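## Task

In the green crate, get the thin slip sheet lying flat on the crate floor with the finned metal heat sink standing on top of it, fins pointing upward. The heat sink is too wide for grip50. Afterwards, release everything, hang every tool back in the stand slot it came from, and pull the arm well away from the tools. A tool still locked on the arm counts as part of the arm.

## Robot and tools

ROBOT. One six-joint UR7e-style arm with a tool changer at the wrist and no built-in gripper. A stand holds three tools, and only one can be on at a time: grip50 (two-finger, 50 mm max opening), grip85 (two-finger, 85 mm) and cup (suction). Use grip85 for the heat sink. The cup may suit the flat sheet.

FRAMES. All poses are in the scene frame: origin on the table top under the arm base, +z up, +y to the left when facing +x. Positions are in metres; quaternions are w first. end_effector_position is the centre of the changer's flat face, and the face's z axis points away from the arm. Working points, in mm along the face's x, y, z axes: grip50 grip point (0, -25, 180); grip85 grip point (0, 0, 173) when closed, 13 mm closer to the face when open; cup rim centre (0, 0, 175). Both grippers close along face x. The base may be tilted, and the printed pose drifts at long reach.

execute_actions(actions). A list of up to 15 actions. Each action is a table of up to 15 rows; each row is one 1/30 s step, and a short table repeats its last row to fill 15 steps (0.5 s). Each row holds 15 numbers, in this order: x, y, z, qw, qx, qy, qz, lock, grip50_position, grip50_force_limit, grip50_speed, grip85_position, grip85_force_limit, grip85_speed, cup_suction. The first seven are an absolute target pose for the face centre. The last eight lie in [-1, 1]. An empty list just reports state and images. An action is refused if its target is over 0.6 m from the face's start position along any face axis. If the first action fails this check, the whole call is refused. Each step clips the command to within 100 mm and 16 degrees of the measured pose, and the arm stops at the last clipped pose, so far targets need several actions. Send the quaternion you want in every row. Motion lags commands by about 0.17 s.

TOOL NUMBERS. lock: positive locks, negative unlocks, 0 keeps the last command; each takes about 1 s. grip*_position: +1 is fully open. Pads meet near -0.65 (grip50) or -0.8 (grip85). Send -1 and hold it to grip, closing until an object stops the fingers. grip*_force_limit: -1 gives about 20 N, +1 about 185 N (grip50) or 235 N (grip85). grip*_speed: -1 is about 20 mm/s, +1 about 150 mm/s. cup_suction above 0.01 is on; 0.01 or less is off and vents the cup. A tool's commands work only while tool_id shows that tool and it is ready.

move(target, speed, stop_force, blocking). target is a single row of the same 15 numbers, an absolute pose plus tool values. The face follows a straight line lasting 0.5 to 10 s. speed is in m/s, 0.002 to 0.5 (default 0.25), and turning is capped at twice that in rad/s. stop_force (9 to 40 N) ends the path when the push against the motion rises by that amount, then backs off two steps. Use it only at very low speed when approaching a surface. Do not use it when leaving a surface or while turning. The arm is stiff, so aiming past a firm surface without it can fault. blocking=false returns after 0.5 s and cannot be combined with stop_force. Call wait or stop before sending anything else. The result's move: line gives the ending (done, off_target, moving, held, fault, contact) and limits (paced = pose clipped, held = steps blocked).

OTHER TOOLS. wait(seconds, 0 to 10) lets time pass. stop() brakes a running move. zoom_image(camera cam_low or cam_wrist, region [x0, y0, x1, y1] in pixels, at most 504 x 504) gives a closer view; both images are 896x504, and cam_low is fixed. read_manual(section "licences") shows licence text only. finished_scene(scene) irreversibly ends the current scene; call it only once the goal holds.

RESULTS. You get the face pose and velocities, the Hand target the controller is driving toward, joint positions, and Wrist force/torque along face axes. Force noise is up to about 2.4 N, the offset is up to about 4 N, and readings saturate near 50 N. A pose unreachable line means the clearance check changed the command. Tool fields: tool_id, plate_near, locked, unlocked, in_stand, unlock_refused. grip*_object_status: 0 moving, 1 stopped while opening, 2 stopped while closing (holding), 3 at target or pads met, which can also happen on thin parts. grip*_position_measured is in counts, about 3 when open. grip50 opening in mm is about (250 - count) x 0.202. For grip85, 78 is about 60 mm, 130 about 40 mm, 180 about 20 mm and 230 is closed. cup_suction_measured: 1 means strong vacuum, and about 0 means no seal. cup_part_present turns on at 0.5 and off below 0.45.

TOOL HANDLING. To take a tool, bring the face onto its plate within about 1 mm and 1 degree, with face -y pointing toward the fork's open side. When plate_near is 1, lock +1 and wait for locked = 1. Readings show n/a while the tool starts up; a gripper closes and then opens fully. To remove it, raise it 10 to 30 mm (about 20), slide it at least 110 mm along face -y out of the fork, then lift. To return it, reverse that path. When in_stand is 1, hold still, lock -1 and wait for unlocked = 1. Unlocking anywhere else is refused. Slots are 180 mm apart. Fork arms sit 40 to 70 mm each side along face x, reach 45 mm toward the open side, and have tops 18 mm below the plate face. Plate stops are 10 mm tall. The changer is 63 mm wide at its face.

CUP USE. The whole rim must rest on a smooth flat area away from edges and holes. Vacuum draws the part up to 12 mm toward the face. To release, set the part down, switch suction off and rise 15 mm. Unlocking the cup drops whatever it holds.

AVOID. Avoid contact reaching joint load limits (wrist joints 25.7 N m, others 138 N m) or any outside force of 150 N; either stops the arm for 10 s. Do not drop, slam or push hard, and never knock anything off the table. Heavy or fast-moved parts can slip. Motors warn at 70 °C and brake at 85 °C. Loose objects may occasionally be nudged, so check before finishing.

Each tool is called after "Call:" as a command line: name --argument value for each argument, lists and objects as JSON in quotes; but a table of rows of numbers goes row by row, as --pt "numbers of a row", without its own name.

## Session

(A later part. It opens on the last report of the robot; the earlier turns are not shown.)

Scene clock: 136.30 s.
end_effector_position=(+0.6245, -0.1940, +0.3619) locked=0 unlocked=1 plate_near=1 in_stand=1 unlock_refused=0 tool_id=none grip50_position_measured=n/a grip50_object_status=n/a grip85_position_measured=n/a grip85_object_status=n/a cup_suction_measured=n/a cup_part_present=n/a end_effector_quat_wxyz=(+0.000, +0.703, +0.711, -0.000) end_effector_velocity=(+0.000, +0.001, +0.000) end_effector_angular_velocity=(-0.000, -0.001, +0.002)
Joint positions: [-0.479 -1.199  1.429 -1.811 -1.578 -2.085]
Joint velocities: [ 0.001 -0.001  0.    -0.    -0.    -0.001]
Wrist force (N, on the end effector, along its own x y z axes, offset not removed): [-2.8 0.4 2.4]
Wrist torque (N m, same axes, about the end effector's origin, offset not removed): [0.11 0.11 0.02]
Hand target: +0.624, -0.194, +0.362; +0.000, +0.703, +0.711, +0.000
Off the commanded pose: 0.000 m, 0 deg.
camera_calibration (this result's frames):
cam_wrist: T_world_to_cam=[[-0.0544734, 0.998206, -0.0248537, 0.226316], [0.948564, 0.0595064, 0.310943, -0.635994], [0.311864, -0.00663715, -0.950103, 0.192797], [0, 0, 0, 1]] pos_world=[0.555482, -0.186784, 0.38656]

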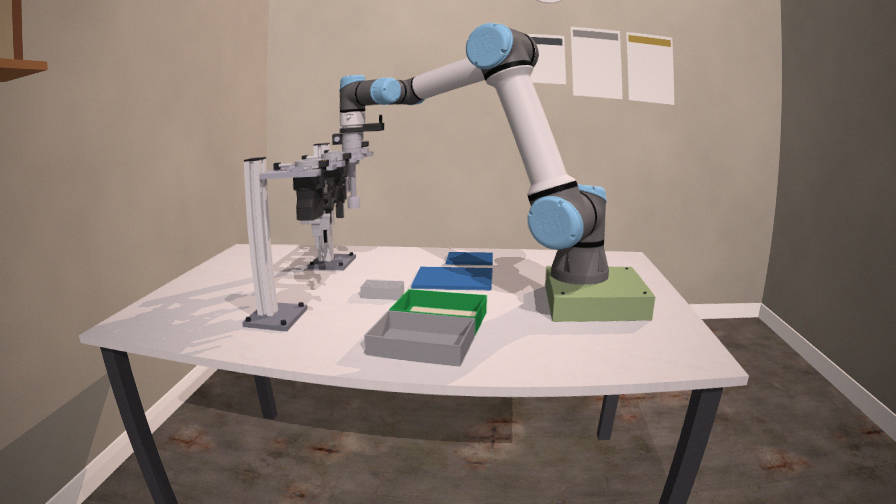

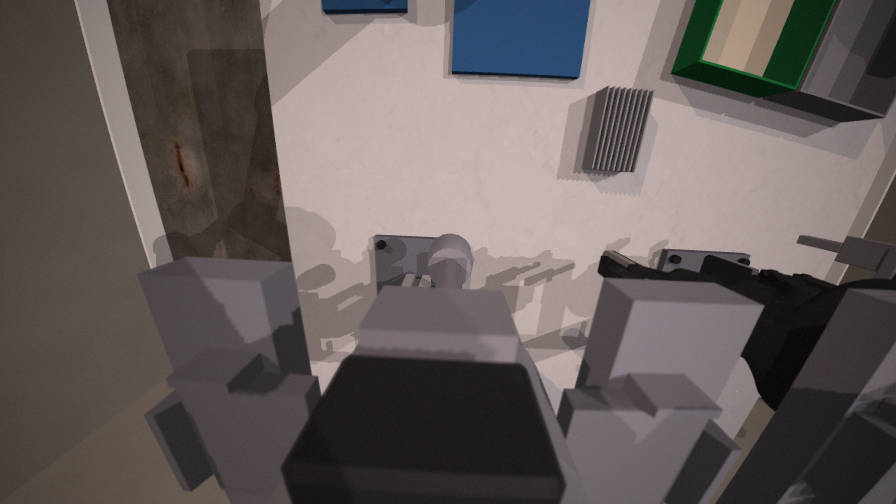

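Call:
move --target '[0.6245,-0.194,0.38,0,0.7027,0.7115,0,0,1,0,0,1,0,0,0]' --speed 0.03

Call:
move --target '[0.6235,-0.014,0.38,0,0.7027,0.7115,0,0,1,0,0,1,0,0,0]' --speed 0.1

Call:
move --target '[0.6235,-0.014,0.3616,0,0.7027,0.7115,0,0,1,0,0,1,0,0,0]' --speed 0.007 --stop_force 12

Call:
execute_actions --actions '[[[0.6235,-0.014,0.3616,0,0.7027,0.7115,0,1,1,0,0,1,0,0,0]],[[0.6235,-0.014,0.3616,0,0.7027,0.7115,0,1,1,0,0,1,0,0,0]],[[0.6235,-0.014,0.3616,0,0.7027,0.7115,0,1,1,0,0,1,0,0,0]]]'

Scene clock: 142.63 s.
end_effector_position=(+0.6245, -0.1940, +0.3799) locked=0 unlocked=1 plate_near=0 in_stand=0 unlock_refused=0 tool_id=none grip50_position_measured=n/a grip50_object_status=n/a grip85_position_measured=n/a grip85_object_status=n/a cup_suction_measured=n/a cup_part_present=n/a end_effector_quat_wxyz=(+0.000, +0.703, +0.711, -0.000) end_effector_velocity=(-0.000, +0.001, +0.003) end_effector_angular_velocity=(+0.000, -0.002, +0.002)
Joint positions: [-0.479 -1.209  1.395 -1.768 -1.578 -2.084]
Joint velocities: [ 0.001 -0.003 -0.003  0.004  0.001 -0.001]
Wrist force (N, on the end effector, along its own x y z axes, offset not removed): [-2.1 2.1 -4.0]
Wrist torque (N m, same axes, about the end effector's origin, offset not removed): [0.14 0.19 0.07]
Hand target: +0.624, -0.194, +0.380; +0.000, +0.703, +0.711, +0.000
Off the commanded pose: 0.000 m, 0 deg.
move: done
camera_calibration (this result's frames):
cam_wrist: T_world_to_cam=[[-0.054472, 0.998206, -0.0248393, 0.226746], [0.94857, 0.0595004, 0.310925, -0.641558], [0.311845, -0.00662506, -0.95011, 0.209881], [0, 0, 0, 1]] pos_world=[0.555464, -0.186776, 0.404519]

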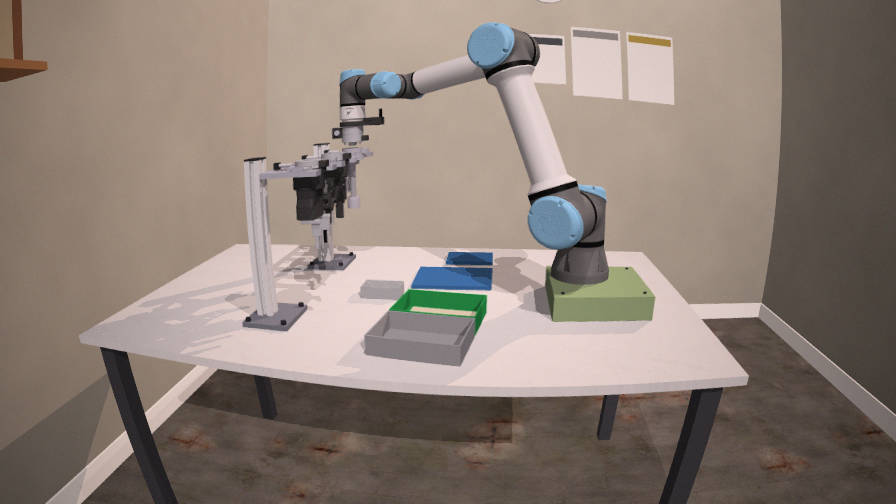

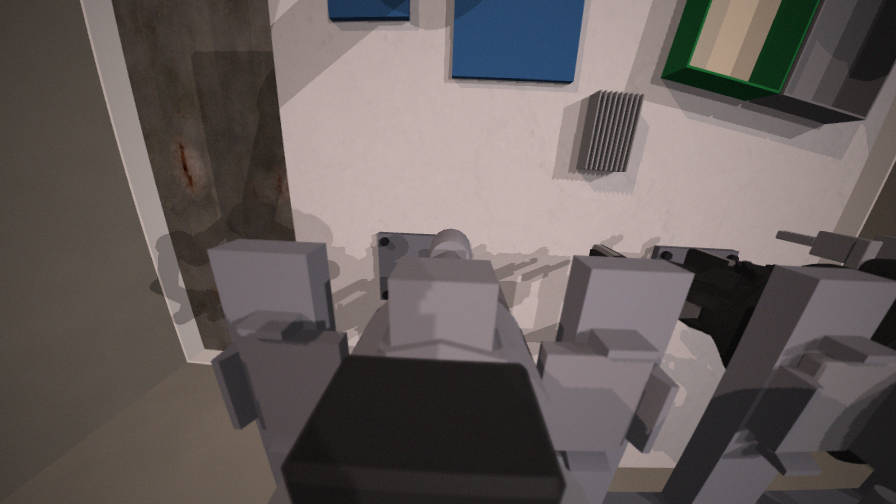

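Scene clock: 144.90 s.
end_effector_position=(+0.6235, -0.0141, +0.3800) locked=0 unlocked=1 plate_near=0 in_stand=0 unlock_refused=0 tool_id=none grip50_position_measured=n/a grip50_object_status=n/a grip85_position_measured=n/a grip85_object_status=n/a cup_suction_measured=n/a cup_part_present=n/a end_effector_quat_wxyz=(-0.000, +0.703, +0.711, +0.000) end_effector_velocity=(+0.000, +0.002, +0.000) end_effector_angular_velocity=(-0.000, -0.001, +0.001)
Joint positions: [-0.209 -1.277  1.492 -1.794 -1.58  -1.814]
Joint velocities: [ 0.003 -0.     0.    -0.001 -0.     0.002]
Wrist force (N, on the end effector, along its own x y z axes, offset not removed): [-1.4 1.0 -2.7]
Wrist torque (N m, same axes, about the end effector's origin, offset not removed): [0.10 -0.08 0.05]
Hand target: +0.624, -0.014, +0.380; -0.000, +0.703, +0.711, +0.000
Off the commanded pose: 0.000 m, 0 deg.
move: done
camera_calibration (this result's frames):
cam_wrist: T_world_to_cam=[[-0.054473, 0.998223, -0.0241651, 0.0469114], [0.948614, 0.0592905, 0.310832, -0.651344], [0.311712, -0.00599144, -0.950158, 0.211611], [0, 0, 0, 1]] pos_world=[0.554468, -0.00694169, 0.404656]

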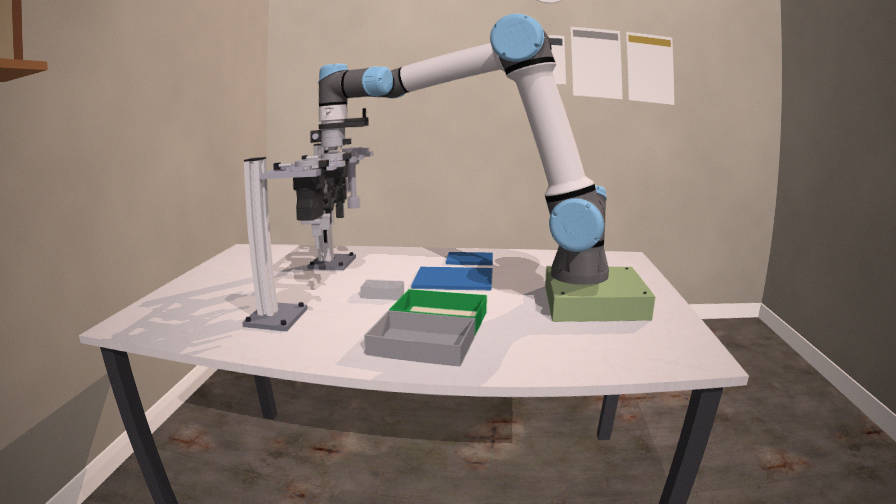

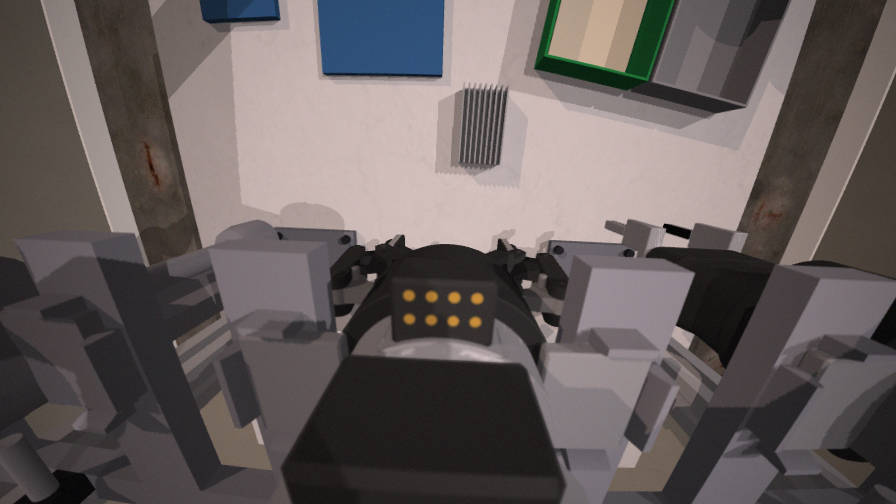

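Scene clock: 147.73 s.
end_effector_position=(+0.6235, -0.0140, +0.3617) locked=0 unlocked=1 plate_near=1 in_stand=1 unlock_refused=0 tool_id=none grip50_position_measured=n/a grip50_object_status=n/a grip85_position_measured=n/a grip85_object_status=n/a cup_suction_measured=n/a cup_part_present=n/a end_effector_quat_wxyz=(-0.000, +0.703, +0.712, -0.000) end_effector_velocity=(-0.000, -0.000, -0.001) end_effector_angular_velocity=(-0.003, +0.001, -0.000)
Joint positions: [-0.208 -1.266  1.526 -1.839 -1.58  -1.814]
Joint velocities: [ 0.     0.     0.002 -0.002 -0.003  0.   ]
Wrist force (N, on the end effector, along its own x y z axes, offset not removed): [-4.8 0.4 -1.6]
Wrist torque (N m, same axes, about the end effector's origin, offset not removed): [-0.08 0.30 -0.08]
Hand target: +0.624, -0.014, +0.362; -0.000, +0.703, +0.711, -0.000
Off the commanded pose: 0.000 m, 0 deg.
move: done
camera_calibration (this result's frames):
cam_wrist: T_world_to_cam=[[-0.0545077, 0.998205, -0.0248213, 0.04659], [0.948571, 0.0595286, 0.310918, -0.645697], [0.311837, -0.00659741, -0.950113, 0.194133], [0, 0, 0, 1]] pos_world=[0.554491, -0.00678818, 0.386364]

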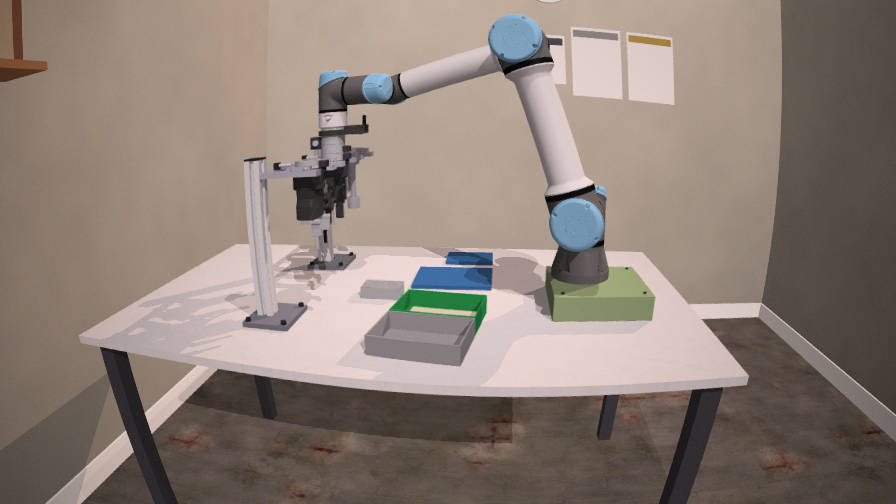

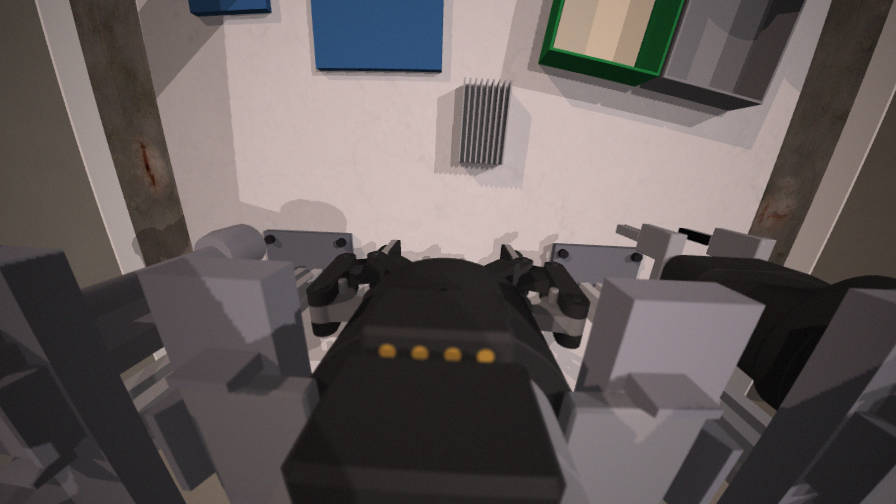

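Scene clock: 149.23 s.
end_effector_position=(+0.6235, -0.0140, +0.3616) locked=1 unlocked=0 plate_near=1 in_stand=1 unlock_refused=0 tool_id=grip85 grip50_position_measured=n/a grip50_object_status=n/a grip85_position_measured=n/a grip85_object_status=n/a cup_suction_measured=n/a cup_part_present=n/a end_effector_quat_wxyz=(+0.000, +0.703, +0.711, +0.000) end_effector_velocity=(+0.000, -0.001, -0.000) end_effector_angular_velocity=(-0.002, +0.000, -0.002)
Joint positions: [-0.208 -1.266  1.526 -1.839 -1.58  -1.814]
Joint velocities: [-0.     0.    -0.    -0.    -0.002  0.002]
Wrist force (N, on the end effector, along its own x y z axes, offset not removed): [-0.5 -0.5 -14.4]
Wrist torque (N m, same axes, about the end effector's origin, offset not removed): [-0.20 0.85 -0.18]
Hand target: +0.623, -0.014, +0.362; +0.000, +0.703, +0.711, +0.000
Off the commanded pose: 0.000 m, 0 deg.
camera_calibration (this result's frames):
cam_wrist: T_world_to_cam=[[-0.0544682, 0.998206, -0.0248421, 0.0465686], [0.948555, 0.059498, 0.310973, -0.645672], [0.311893, -0.00662593, -0.950094, 0.193989], [0, 0, 0, 1]] pos_world=[0.554488, -0.00678354, 0.386251]

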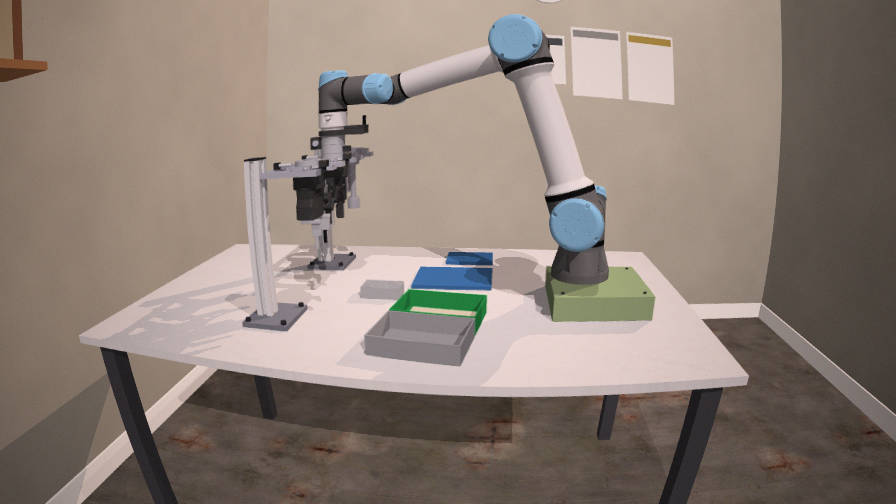

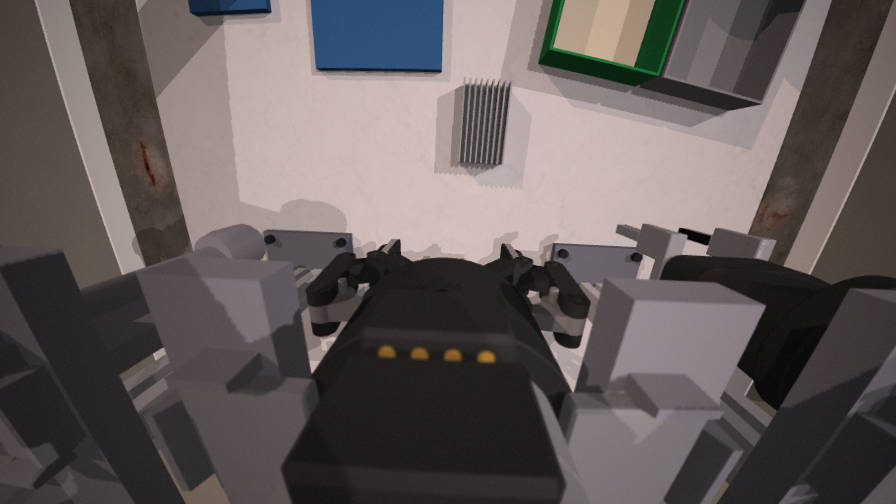

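Call:
move --target '[0.6235,-0.014,0.381,0,0.7027,0.7115,0,0,1,0,0,1,0,0,0]' --speed 0.03

Call:
move --target '[0.4935,-0.0156,0.381,0,0.7027,0.7115,0,0,1,0,0,1,0,0,0]' --speed 0.08

Call:
move --target '[0.495,0.02,0.25,0,0.7027,0.7115,0,0,1,0,0,0.75,0,0,0]' --speed 0.15

Call:
move --target '[0.495,0.02,0.196,0,0.7027,0.7115,0,0,1,0,0,0.75,0,0,0]' --speed 0.04 --stop_force 12

Call:
move --target '[0.495,0.02,0.197,0,0.7027,0.7115,0,0,1,0,0,-1,-0.3,-0.5,0]'

Call:
move --target '[0.495,0.02,0.27,0,0.7027,0.7115,0,0,1,0,0,-1,-0.3,-0.5,0]' --speed 0.08

Call:
move --target '[0.333,0.168,0.27,0,0.7547,0.6561,0,0,1,0,0,-1,-0.3,-0.5,0]' --speed 0.15

Call:
move --target '[0.333,0.168,0.24,0,0.7547,0.6561,0,0,1,0,0,-1,-0.3,-0.5,0]' --speed 0.03 --stop_force 10

Scene clock: 158.97 s.
end_effector_position=(+0.6235, -0.0140, +0.3809) locked=1 unlocked=0 plate_near=1 in_stand=0 unlock_refused=0 tool_id=grip85 grip50_position_measured=n/a grip50_object_status=n/a grip85_position_measured=3 grip85_object_status=3 cup_suction_measured=n/a cup_part_present=n/a end_effector_quat_wxyz=(+0.000, +0.703, +0.711, -0.000) end_effector_velocity=(-0.000, +0.000, +0.001) end_effector_angular_velocity=(-0.001, +0.001, +0.001)
Joint positions: [-0.208 -1.277  1.49  -1.792 -1.58  -1.813]
Joint velocities: [ 0.001 -0.    -0.003  0.005 -0.001  0.   ]
Wrist force (N, on the end effector, along its own x y z axes, offset not removed): [-3.0 0.1 -1.0]
Wrist torque (N m, same axes, about the end effector's origin, offset not removed): [0.11 0.08 -0.03]
Hand target: +0.623, -0.014, +0.381; +0.000, +0.703, +0.711, +0.000
Off the commanded pose: 0.000 m, 0 deg.
move: done
camera_calibration (this result's frames):
cam_wrist: T_world_to_cam=[[-0.0544722, 0.998206, -0.0248488, 0.0470483], [0.948571, 0.0595035, 0.310923, -0.651627], [0.311844, -0.00663421, -0.95011, 0.212334], [0, 0, 0, 1]] pos_world=[0.554462, -0.00678116, 0.405516]

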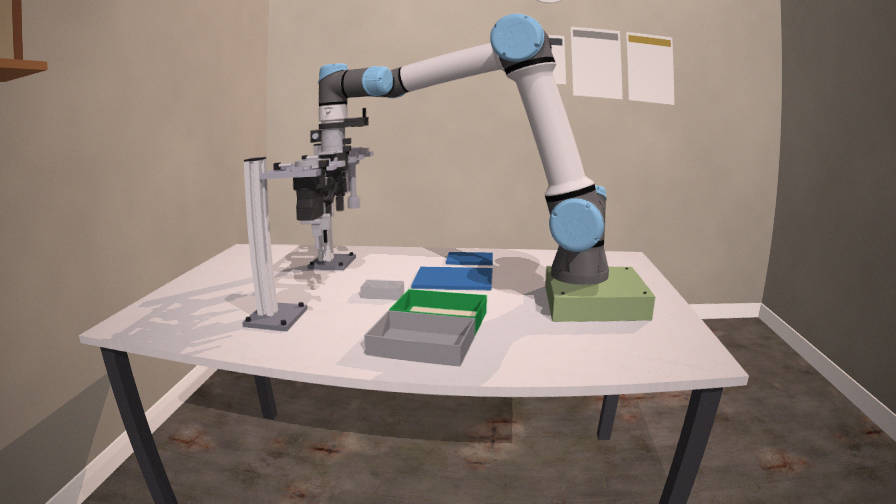

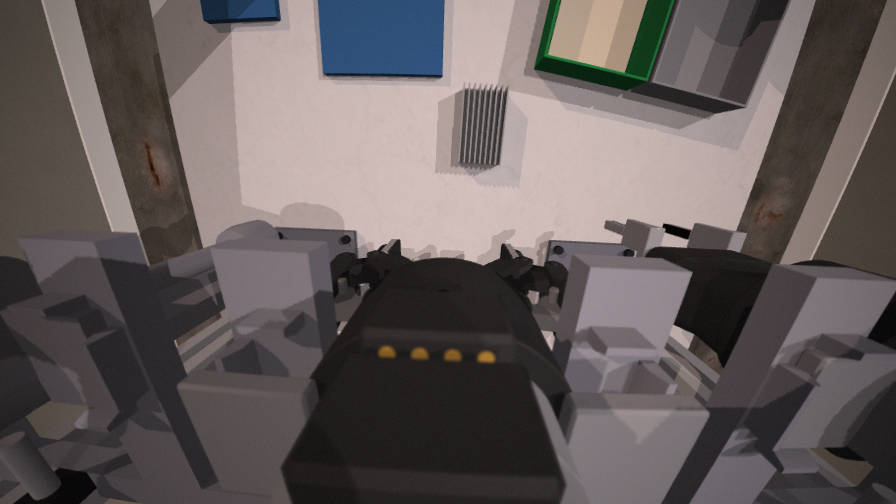

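Scene clock: 161.00 s.
end_effector_position=(+0.4937, -0.0155, +0.3808) locked=1 unlocked=0 plate_near=1 in_stand=0 unlock_refused=0 tool_id=grip85 grip50_position_measured=n/a grip50_object_status=n/a grip85_position_measured=3 grip85_object_status=3 cup_suction_measured=n/a cup_part_present=n/a end_effector_quat_wxyz=(+0.000, +0.703, +0.711, -0.000) end_effector_velocity=(-0.002, +0.000, +0.001) end_effector_angular_velocity=(-0.001, -0.002, -0.001)
Joint positions: [-0.273 -1.585  1.848 -1.843 -1.58  -1.879]
Joint velocities: [-0.001 -0.006  0.005 -0.001 -0.    -0.   ]
Wrist force (N, on the end effector, along its own x y z axes, offset not removed): [0.6 0.9 -2.5]
Wrist torque (N m, same axes, about the end effector's origin, offset not removed): [0.21 -0.02 -0.26]
Hand target: +0.494, -0.016, +0.381; +0.000, +0.703, +0.711, -0.000
Off the commanded pose: 0.000 m, 0 deg.
move: done
camera_calibration (this result's frames):
cam_wrist: T_world_to_cam=[[-0.0544648, 0.998202, -0.0250144, 0.0415616], [0.948532, 0.0595489, 0.311031, -0.528442], [0.311962, -0.00678675, -0.95007, 0.252695], [0, 0, 0, 1]] pos_world=[0.424676, -0.00830382, 0.40548]

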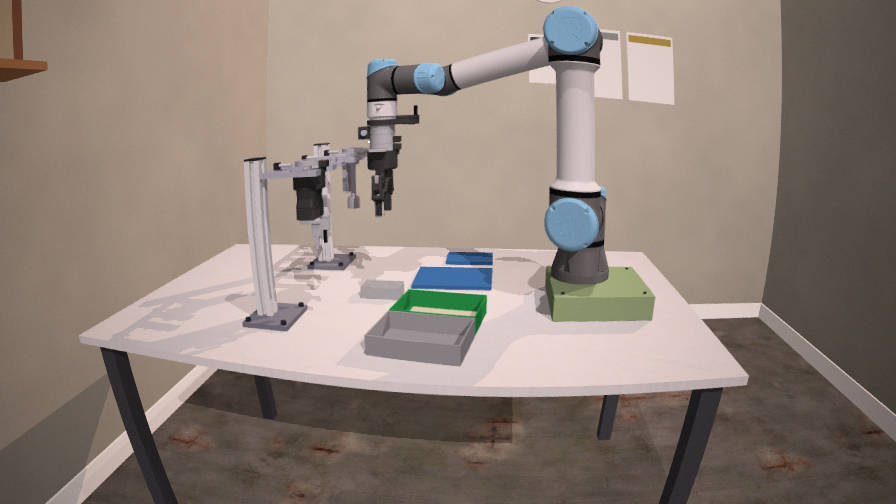

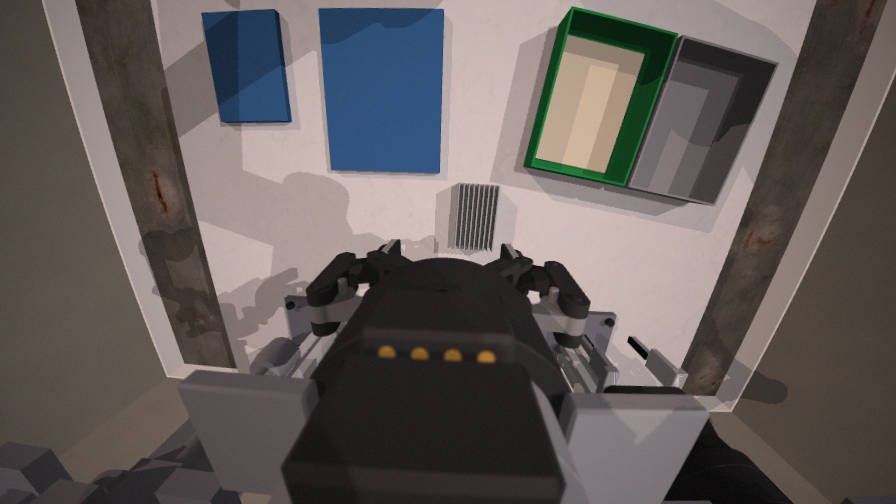

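Scene clock: 162.40 s.
end_effector_position=(+0.4951, +0.0199, +0.2502) locked=1 unlocked=0 plate_near=1 in_stand=0 unlock_refused=0 tool_id=grip85 grip50_position_measured=n/a grip50_object_status=n/a grip85_position_measured=35 grip85_object_status=3 cup_suction_measured=n/a cup_part_present=n/a end_effector_quat_wxyz=(-0.000, +0.703, +0.711, +0.000) end_effector_velocity=(+0.000, -0.001, -0.002) end_effector_angular_velocity=(-0.001, +0.001, -0.000)
Joint positions: [-0.203 -1.436  2.06  -2.203 -1.58  -1.808]
Joint velocities: [-0.     0.004  0.001 -0.005 -0.002 -0.   ]
Wrist force (N, on the end effector, along its own x y z axes, offset not removed): [0.2 3.4 -2.6]
Wrist torque (N m, same axes, about the end effector's origin, offset not removed): [0.17 0.07 -0.05]
Hand target: +0.495, +0.020, +0.250; -0.000, +0.703, +0.711, +0.000
Off the commanded pose: 0.000 m, 0 deg.
move: done
camera_calibration (this result's frames):
cam_wrist: T_world_to_cam=[[-0.054477, 0.998211, -0.024619, 0.00286823], [0.948599, 0.0594359, 0.310848, -0.491191], [0.311755, -0.00641954, -0.950141, 0.128501], [0, 0, 0, 1]] pos_world=[0.426039, 0.0271562, 0.27485]

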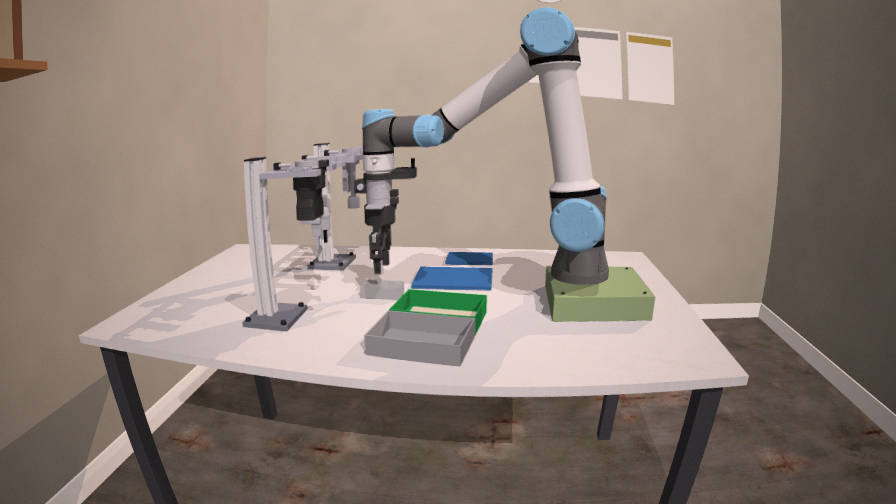

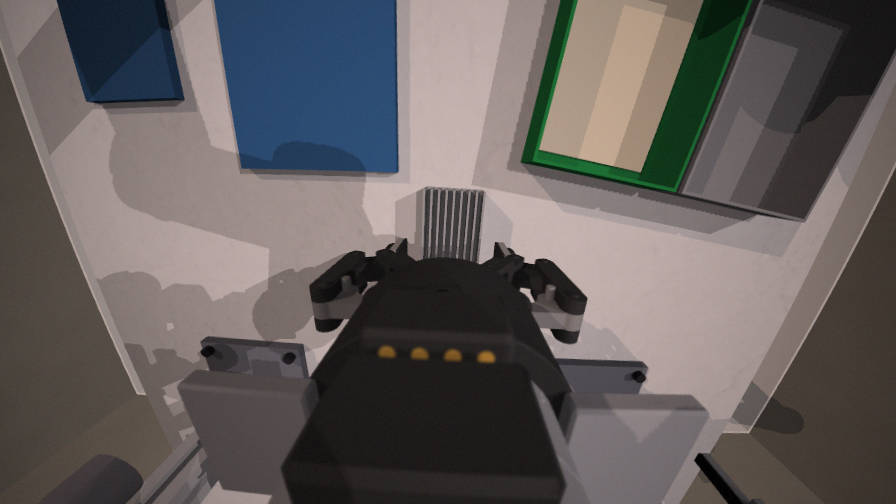

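Scene clock: 164.10 s.
end_effector_position=(+0.4950, +0.0200, +0.1962) locked=1 unlocked=0 plate_near=1 in_stand=0 unlock_refused=0 tool_id=grip85 grip50_position_measured=n/a grip50_object_status=n/a grip85_position_measured=35 grip85_object_status=3 cup_suction_measured=n/a cup_part_present=n/a end_effector_quat_wxyz=(-0.000, +0.703, +0.711, -0.000) end_effector_velocity=(+0.000, -0.000, -0.003) end_effector_angular_velocity=(+0.001, +0.001, +0.001)
Joint positions: [-0.204 -1.341  2.121 -2.359 -1.58  -1.809]
Joint velocities: [-0.001  0.005  0.002 -0.006  0.001 -0.001]
Wrist force (N, on the end effector, along its own x y z axes, offset not removed): [-0.3 2.3 -3.6]
Wrist torque (N m, same axes, about the end effector's origin, offset not removed): [0.06 0.10 0.04]
Hand target: +0.495, +0.020, +0.196; -0.000, +0.703, +0.711, -0.000
Off the commanded pose: 0.000 m, 0 deg.
move: done
camera_calibration (this result's frames):
cam_wrist: T_world_to_cam=[[-0.054473, 0.998207, -0.0248244, 0.00152878], [0.948575, 0.0594966, 0.31091, -0.474394], [0.31183, -0.00661161, -0.950115, 0.0771904], [0, 0, 0, 1]] pos_world=[0.426011, 0.0272091, 0.220872]

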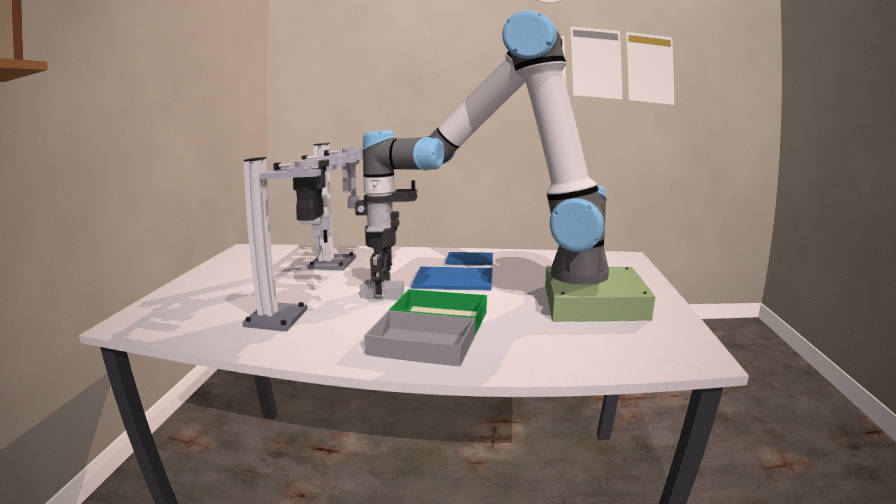

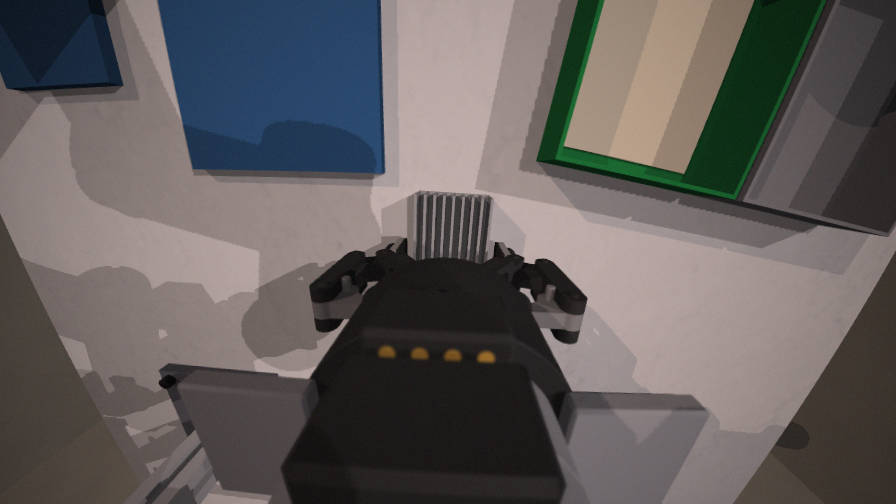

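Scene clock: 164.80 s.
end_effector_position=(+0.4950, +0.0200, +0.1969) locked=1 unlocked=0 plate_near=1 in_stand=0 unlock_refused=0 tool_id=grip85 grip50_position_measured=n/a grip50_object_status=n/a grip85_position_measured=80 grip85_object_status=2 cup_suction_measured=n/a cup_part_present=n/a end_effector_quat_wxyz=(-0.000, +0.703, +0.711, -0.000) end_effector_velocity=(+0.000, +0.000, +0.001) end_effector_angular_velocity=(+0.001, -0.002, -0.001)
Joint positions: [-0.204 -1.343  2.12  -2.357 -1.581 -1.809]
Joint velocities: [-0.    -0.001 -0.    -0.001  0.002  0.001]
Wrist force (N, on the end effector, along its own x y z axes, offset not removed): [-5.2 0.9 -1.1]
Wrist torque (N m, same axes, about the end effector's origin, offset not removed): [0.10 0.34 0.04]
Hand target: +0.495, +0.020, +0.197; +0.000, +0.703, +0.711, +0.000
Off the commanded pose: 0.000 m, 0 deg.
move: done
camera_calibration (this result's frames):
cam_wrist: T_world_to_cam=[[-0.0544768, 0.998207, -0.024817, 0.00154314], [0.948608, 0.0594973, 0.31081, -0.474568], [0.311729, -0.00660972, -0.950148, 0.0779646], [0, 0, 0, 1]] pos_world=[0.425959, 0.0272104, 0.221616]

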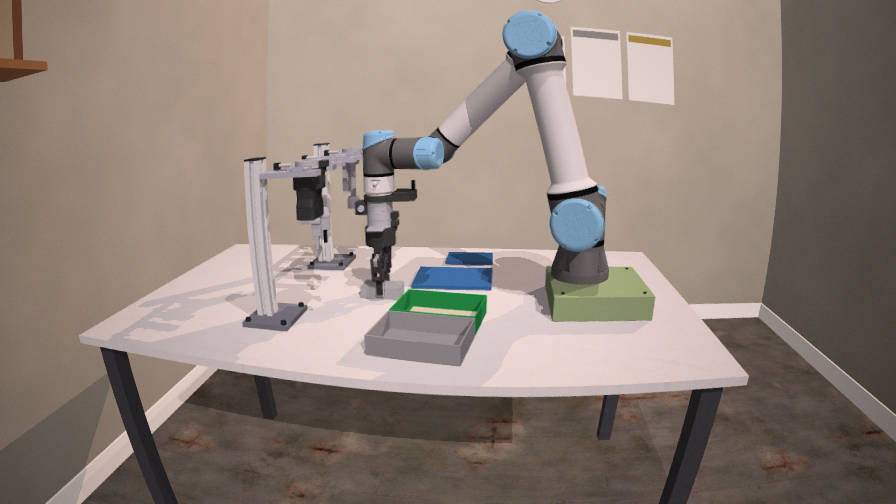

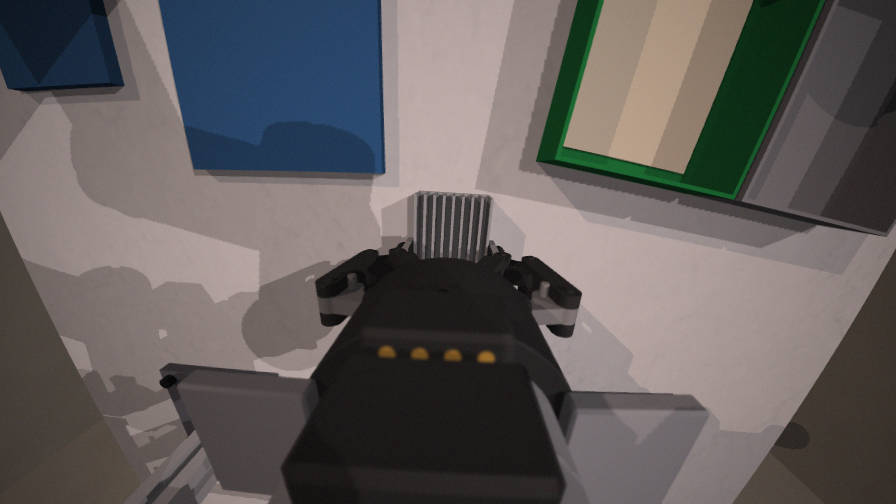

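Scene clock: 166.13 s.
end_effector_position=(+0.4949, +0.0200, +0.2698) locked=1 unlocked=0 plate_near=1 in_stand=0 unlock_refused=0 tool_id=grip85 grip50_position_measured=n/a grip50_object_status=n/a grip85_position_measured=80 grip85_object_status=2 cup_suction_measured=n/a cup_part_present=n/a end_effector_quat_wxyz=(+0.000, +0.703, +0.711, +0.000) end_effector_velocity=(-0.000, +0.000, +0.002) end_effector_angular_velocity=(-0.001, +0.000, +0.001)
Joint positions: [-0.202 -1.466  2.034 -2.147 -1.581 -1.808]
Joint velocities: [ 0.001 -0.003 -0.003  0.006 -0.001  0.   ]
Wrist force (N, on the end effector, along its own x y z axes, offset not removed): [-5.1 2.5 -1.1]
Wrist torque (N m, same axes, about the end effector's origin, offset not removed): [0.31 0.47 -0.02]
Hand target: +0.495, +0.020, +0.270; -0.000, +0.703, +0.711, +0.000
Off the commanded pose: 0.000 m, 0 deg.
move: done
camera_calibration (this result's frames):
cam_wrist: T_world_to_cam=[[-0.0544718, 0.998206, -0.0248423, 0.00333411], [0.948566, 0.0595012, 0.310938, -0.497195], [0.311858, -0.00662723, -0.950106, 0.147119], [0, 0, 0, 1]] pos_world=[0.425924, 0.0272306, 0.294458]

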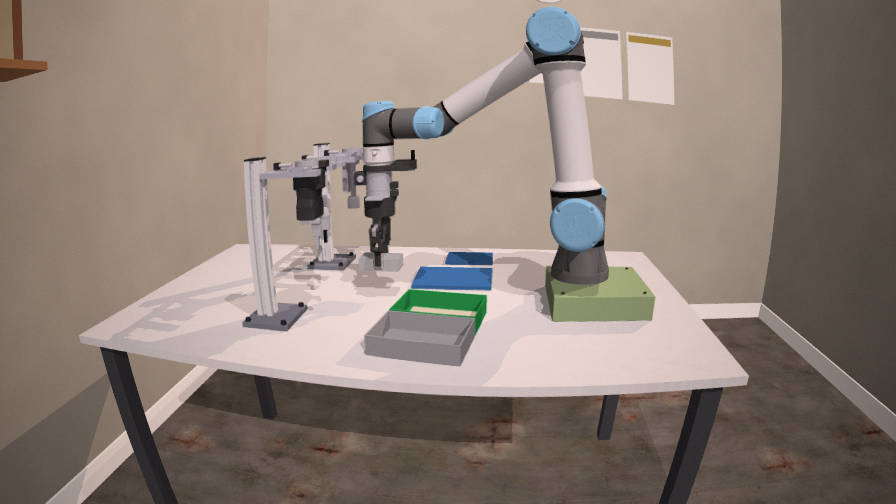

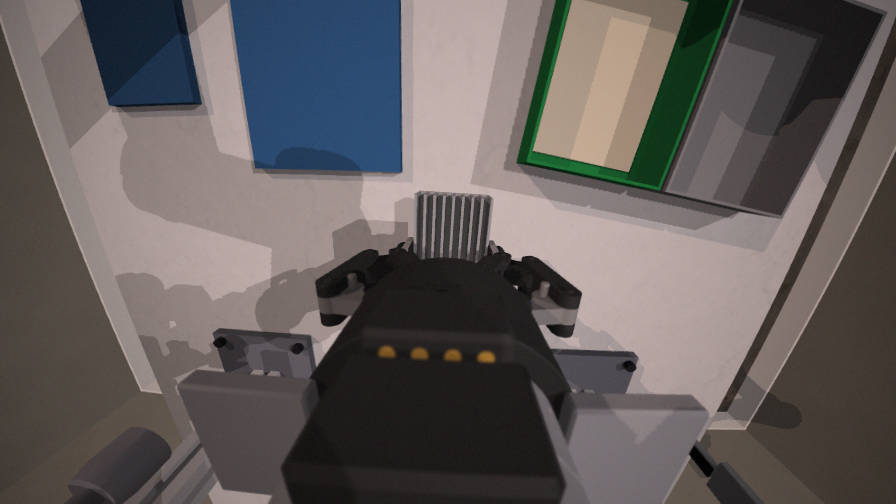

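Scene clock: 168.10 s.
end_effector_position=(+0.3331, +0.1679, +0.2698) locked=1 unlocked=0 plate_near=1 in_stand=0 unlock_refused=0 tool_id=grip85 grip50_position_measured=n/a grip50_object_status=n/a grip85_position_measured=80 grip85_object_status=2 cup_suction_measured=n/a cup_part_present=n/a end_effector_quat_wxyz=(-0.000, +0.755, +0.656, +0.000) end_effector_velocity=(-0.001, +0.001, +0.000) end_effector_angular_velocity=(+0.000, -0.000, -0.000)
Joint positions: [ 0.136 -1.771  2.327 -2.131 -1.582 -1.317]
Joint velocities: [ 0.003 -0.002  0.001  0.001  0.     0.004]
Wrist force (N, on the end effector, along its own x y z axes, offset not removed): [1.1 0.4 -0.3]
Wrist torque (N m, same axes, about the end effector's origin, offset not removed): [-0.04 0.01 -0.12]
Hand target: +0.333, +0.168, +0.270; -0.000, +0.755, +0.656, +0.000
Off the commanded pose: 0.000 m, 0 deg.
move: done
camera_calibration (this result's frames):
cam_wrist: T_world_to_cam=[[0.0971703, 0.994975, -0.0241303, -0.203311], [0.946794, -0.0849363, 0.310429, -0.327497], [0.30682, -0.0530109, -0.95029, 0.208112], [0, 0, 0, 1]] pos_world=[0.265976, 0.185506, 0.294526]

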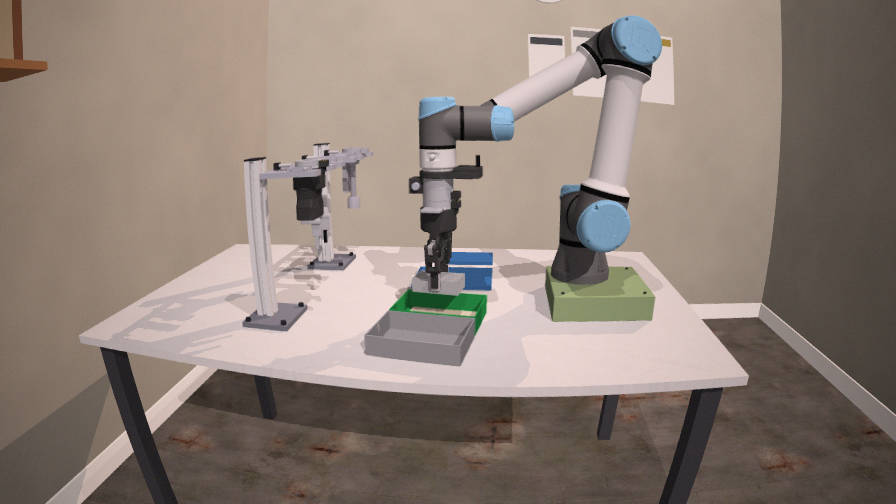

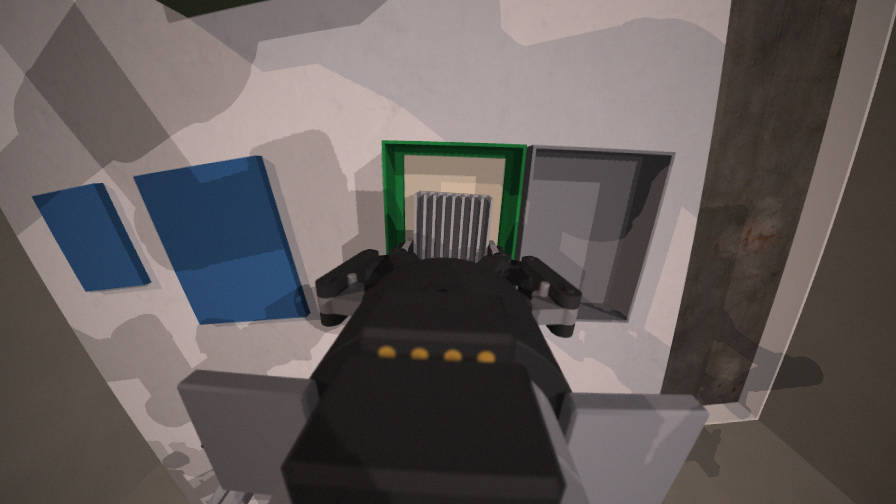

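Scene clock: 169.43 s.
end_effector_position=(+0.3330, +0.1680, +0.2402) locked=1 unlocked=0 plate_near=1 in_stand=0 unlock_refused=0 tool_id=grip85 grip50_position_measured=n/a grip50_object_status=n/a grip85_position_measured=80 grip85_object_status=2 cup_suction_measured=n/a cup_part_present=n/a end_effector_quat_wxyz=(-0.000, +0.755, +0.656, -0.000) end_effector_velocity=(+0.000, +0.000, -0.001) end_effector_angular_velocity=(+0.002, -0.001, +0.000)
Joint positions: [ 0.136 -1.715  2.376 -2.237 -1.583 -1.318]
Joint velocities: [ 0.     0.003  0.002 -0.007  0.002 -0.   ]
Wrist force (N, on the end effector, along its own x y z axes, offset not removed): [2.4 4.1 0.7]
Wrist torque (N m, same axes, about the end effector's origin, offset not removed): [0.22 -0.25 0.05]
Hand target: +0.333, +0.168, +0.240; -0.000, +0.755, +0.656, -0.000
Off the commanded pose: 0.000 m, 0 deg.
move: done
camera_calibration (this result's frames):
cam_wrist: T_world_to_cam=[[0.0972939, 0.994946, -0.0248253, -0.203938], [0.946648, -0.0848133, 0.310909, -0.318289], [0.307232, -0.0537504, -0.950115, 0.179896], [0, 0, 0, 1]] pos_world=[0.26588, 0.185582, 0.264818]

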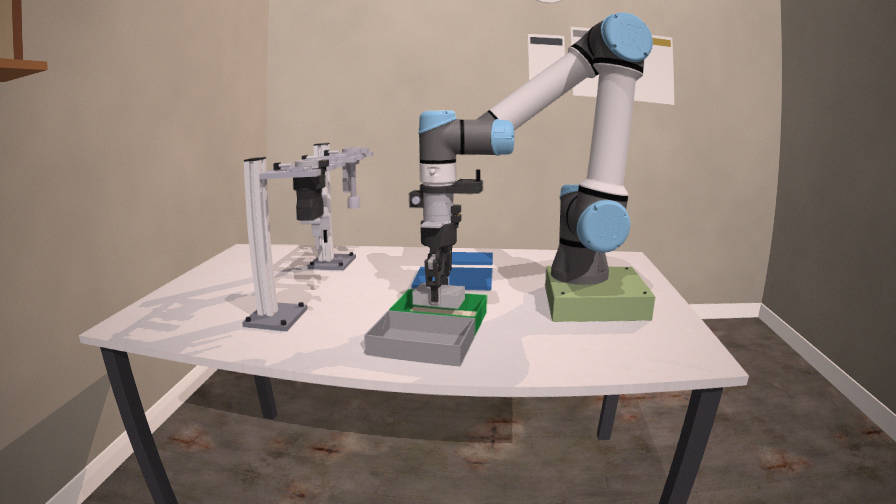

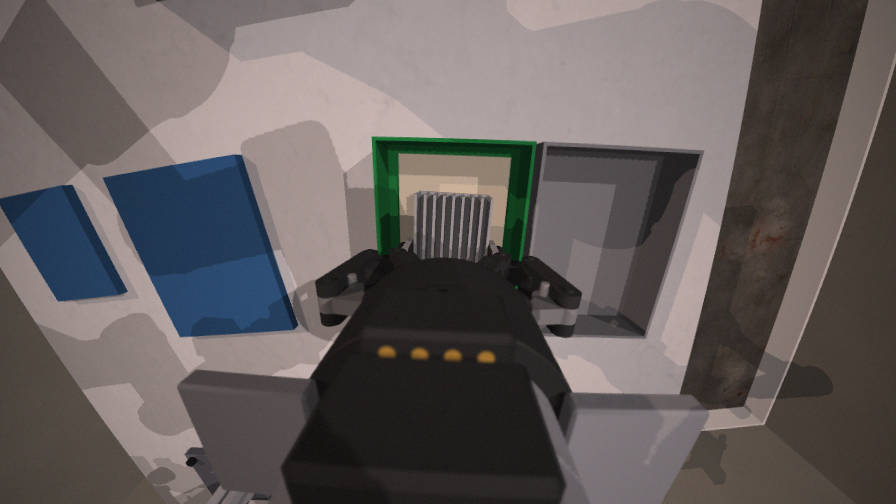

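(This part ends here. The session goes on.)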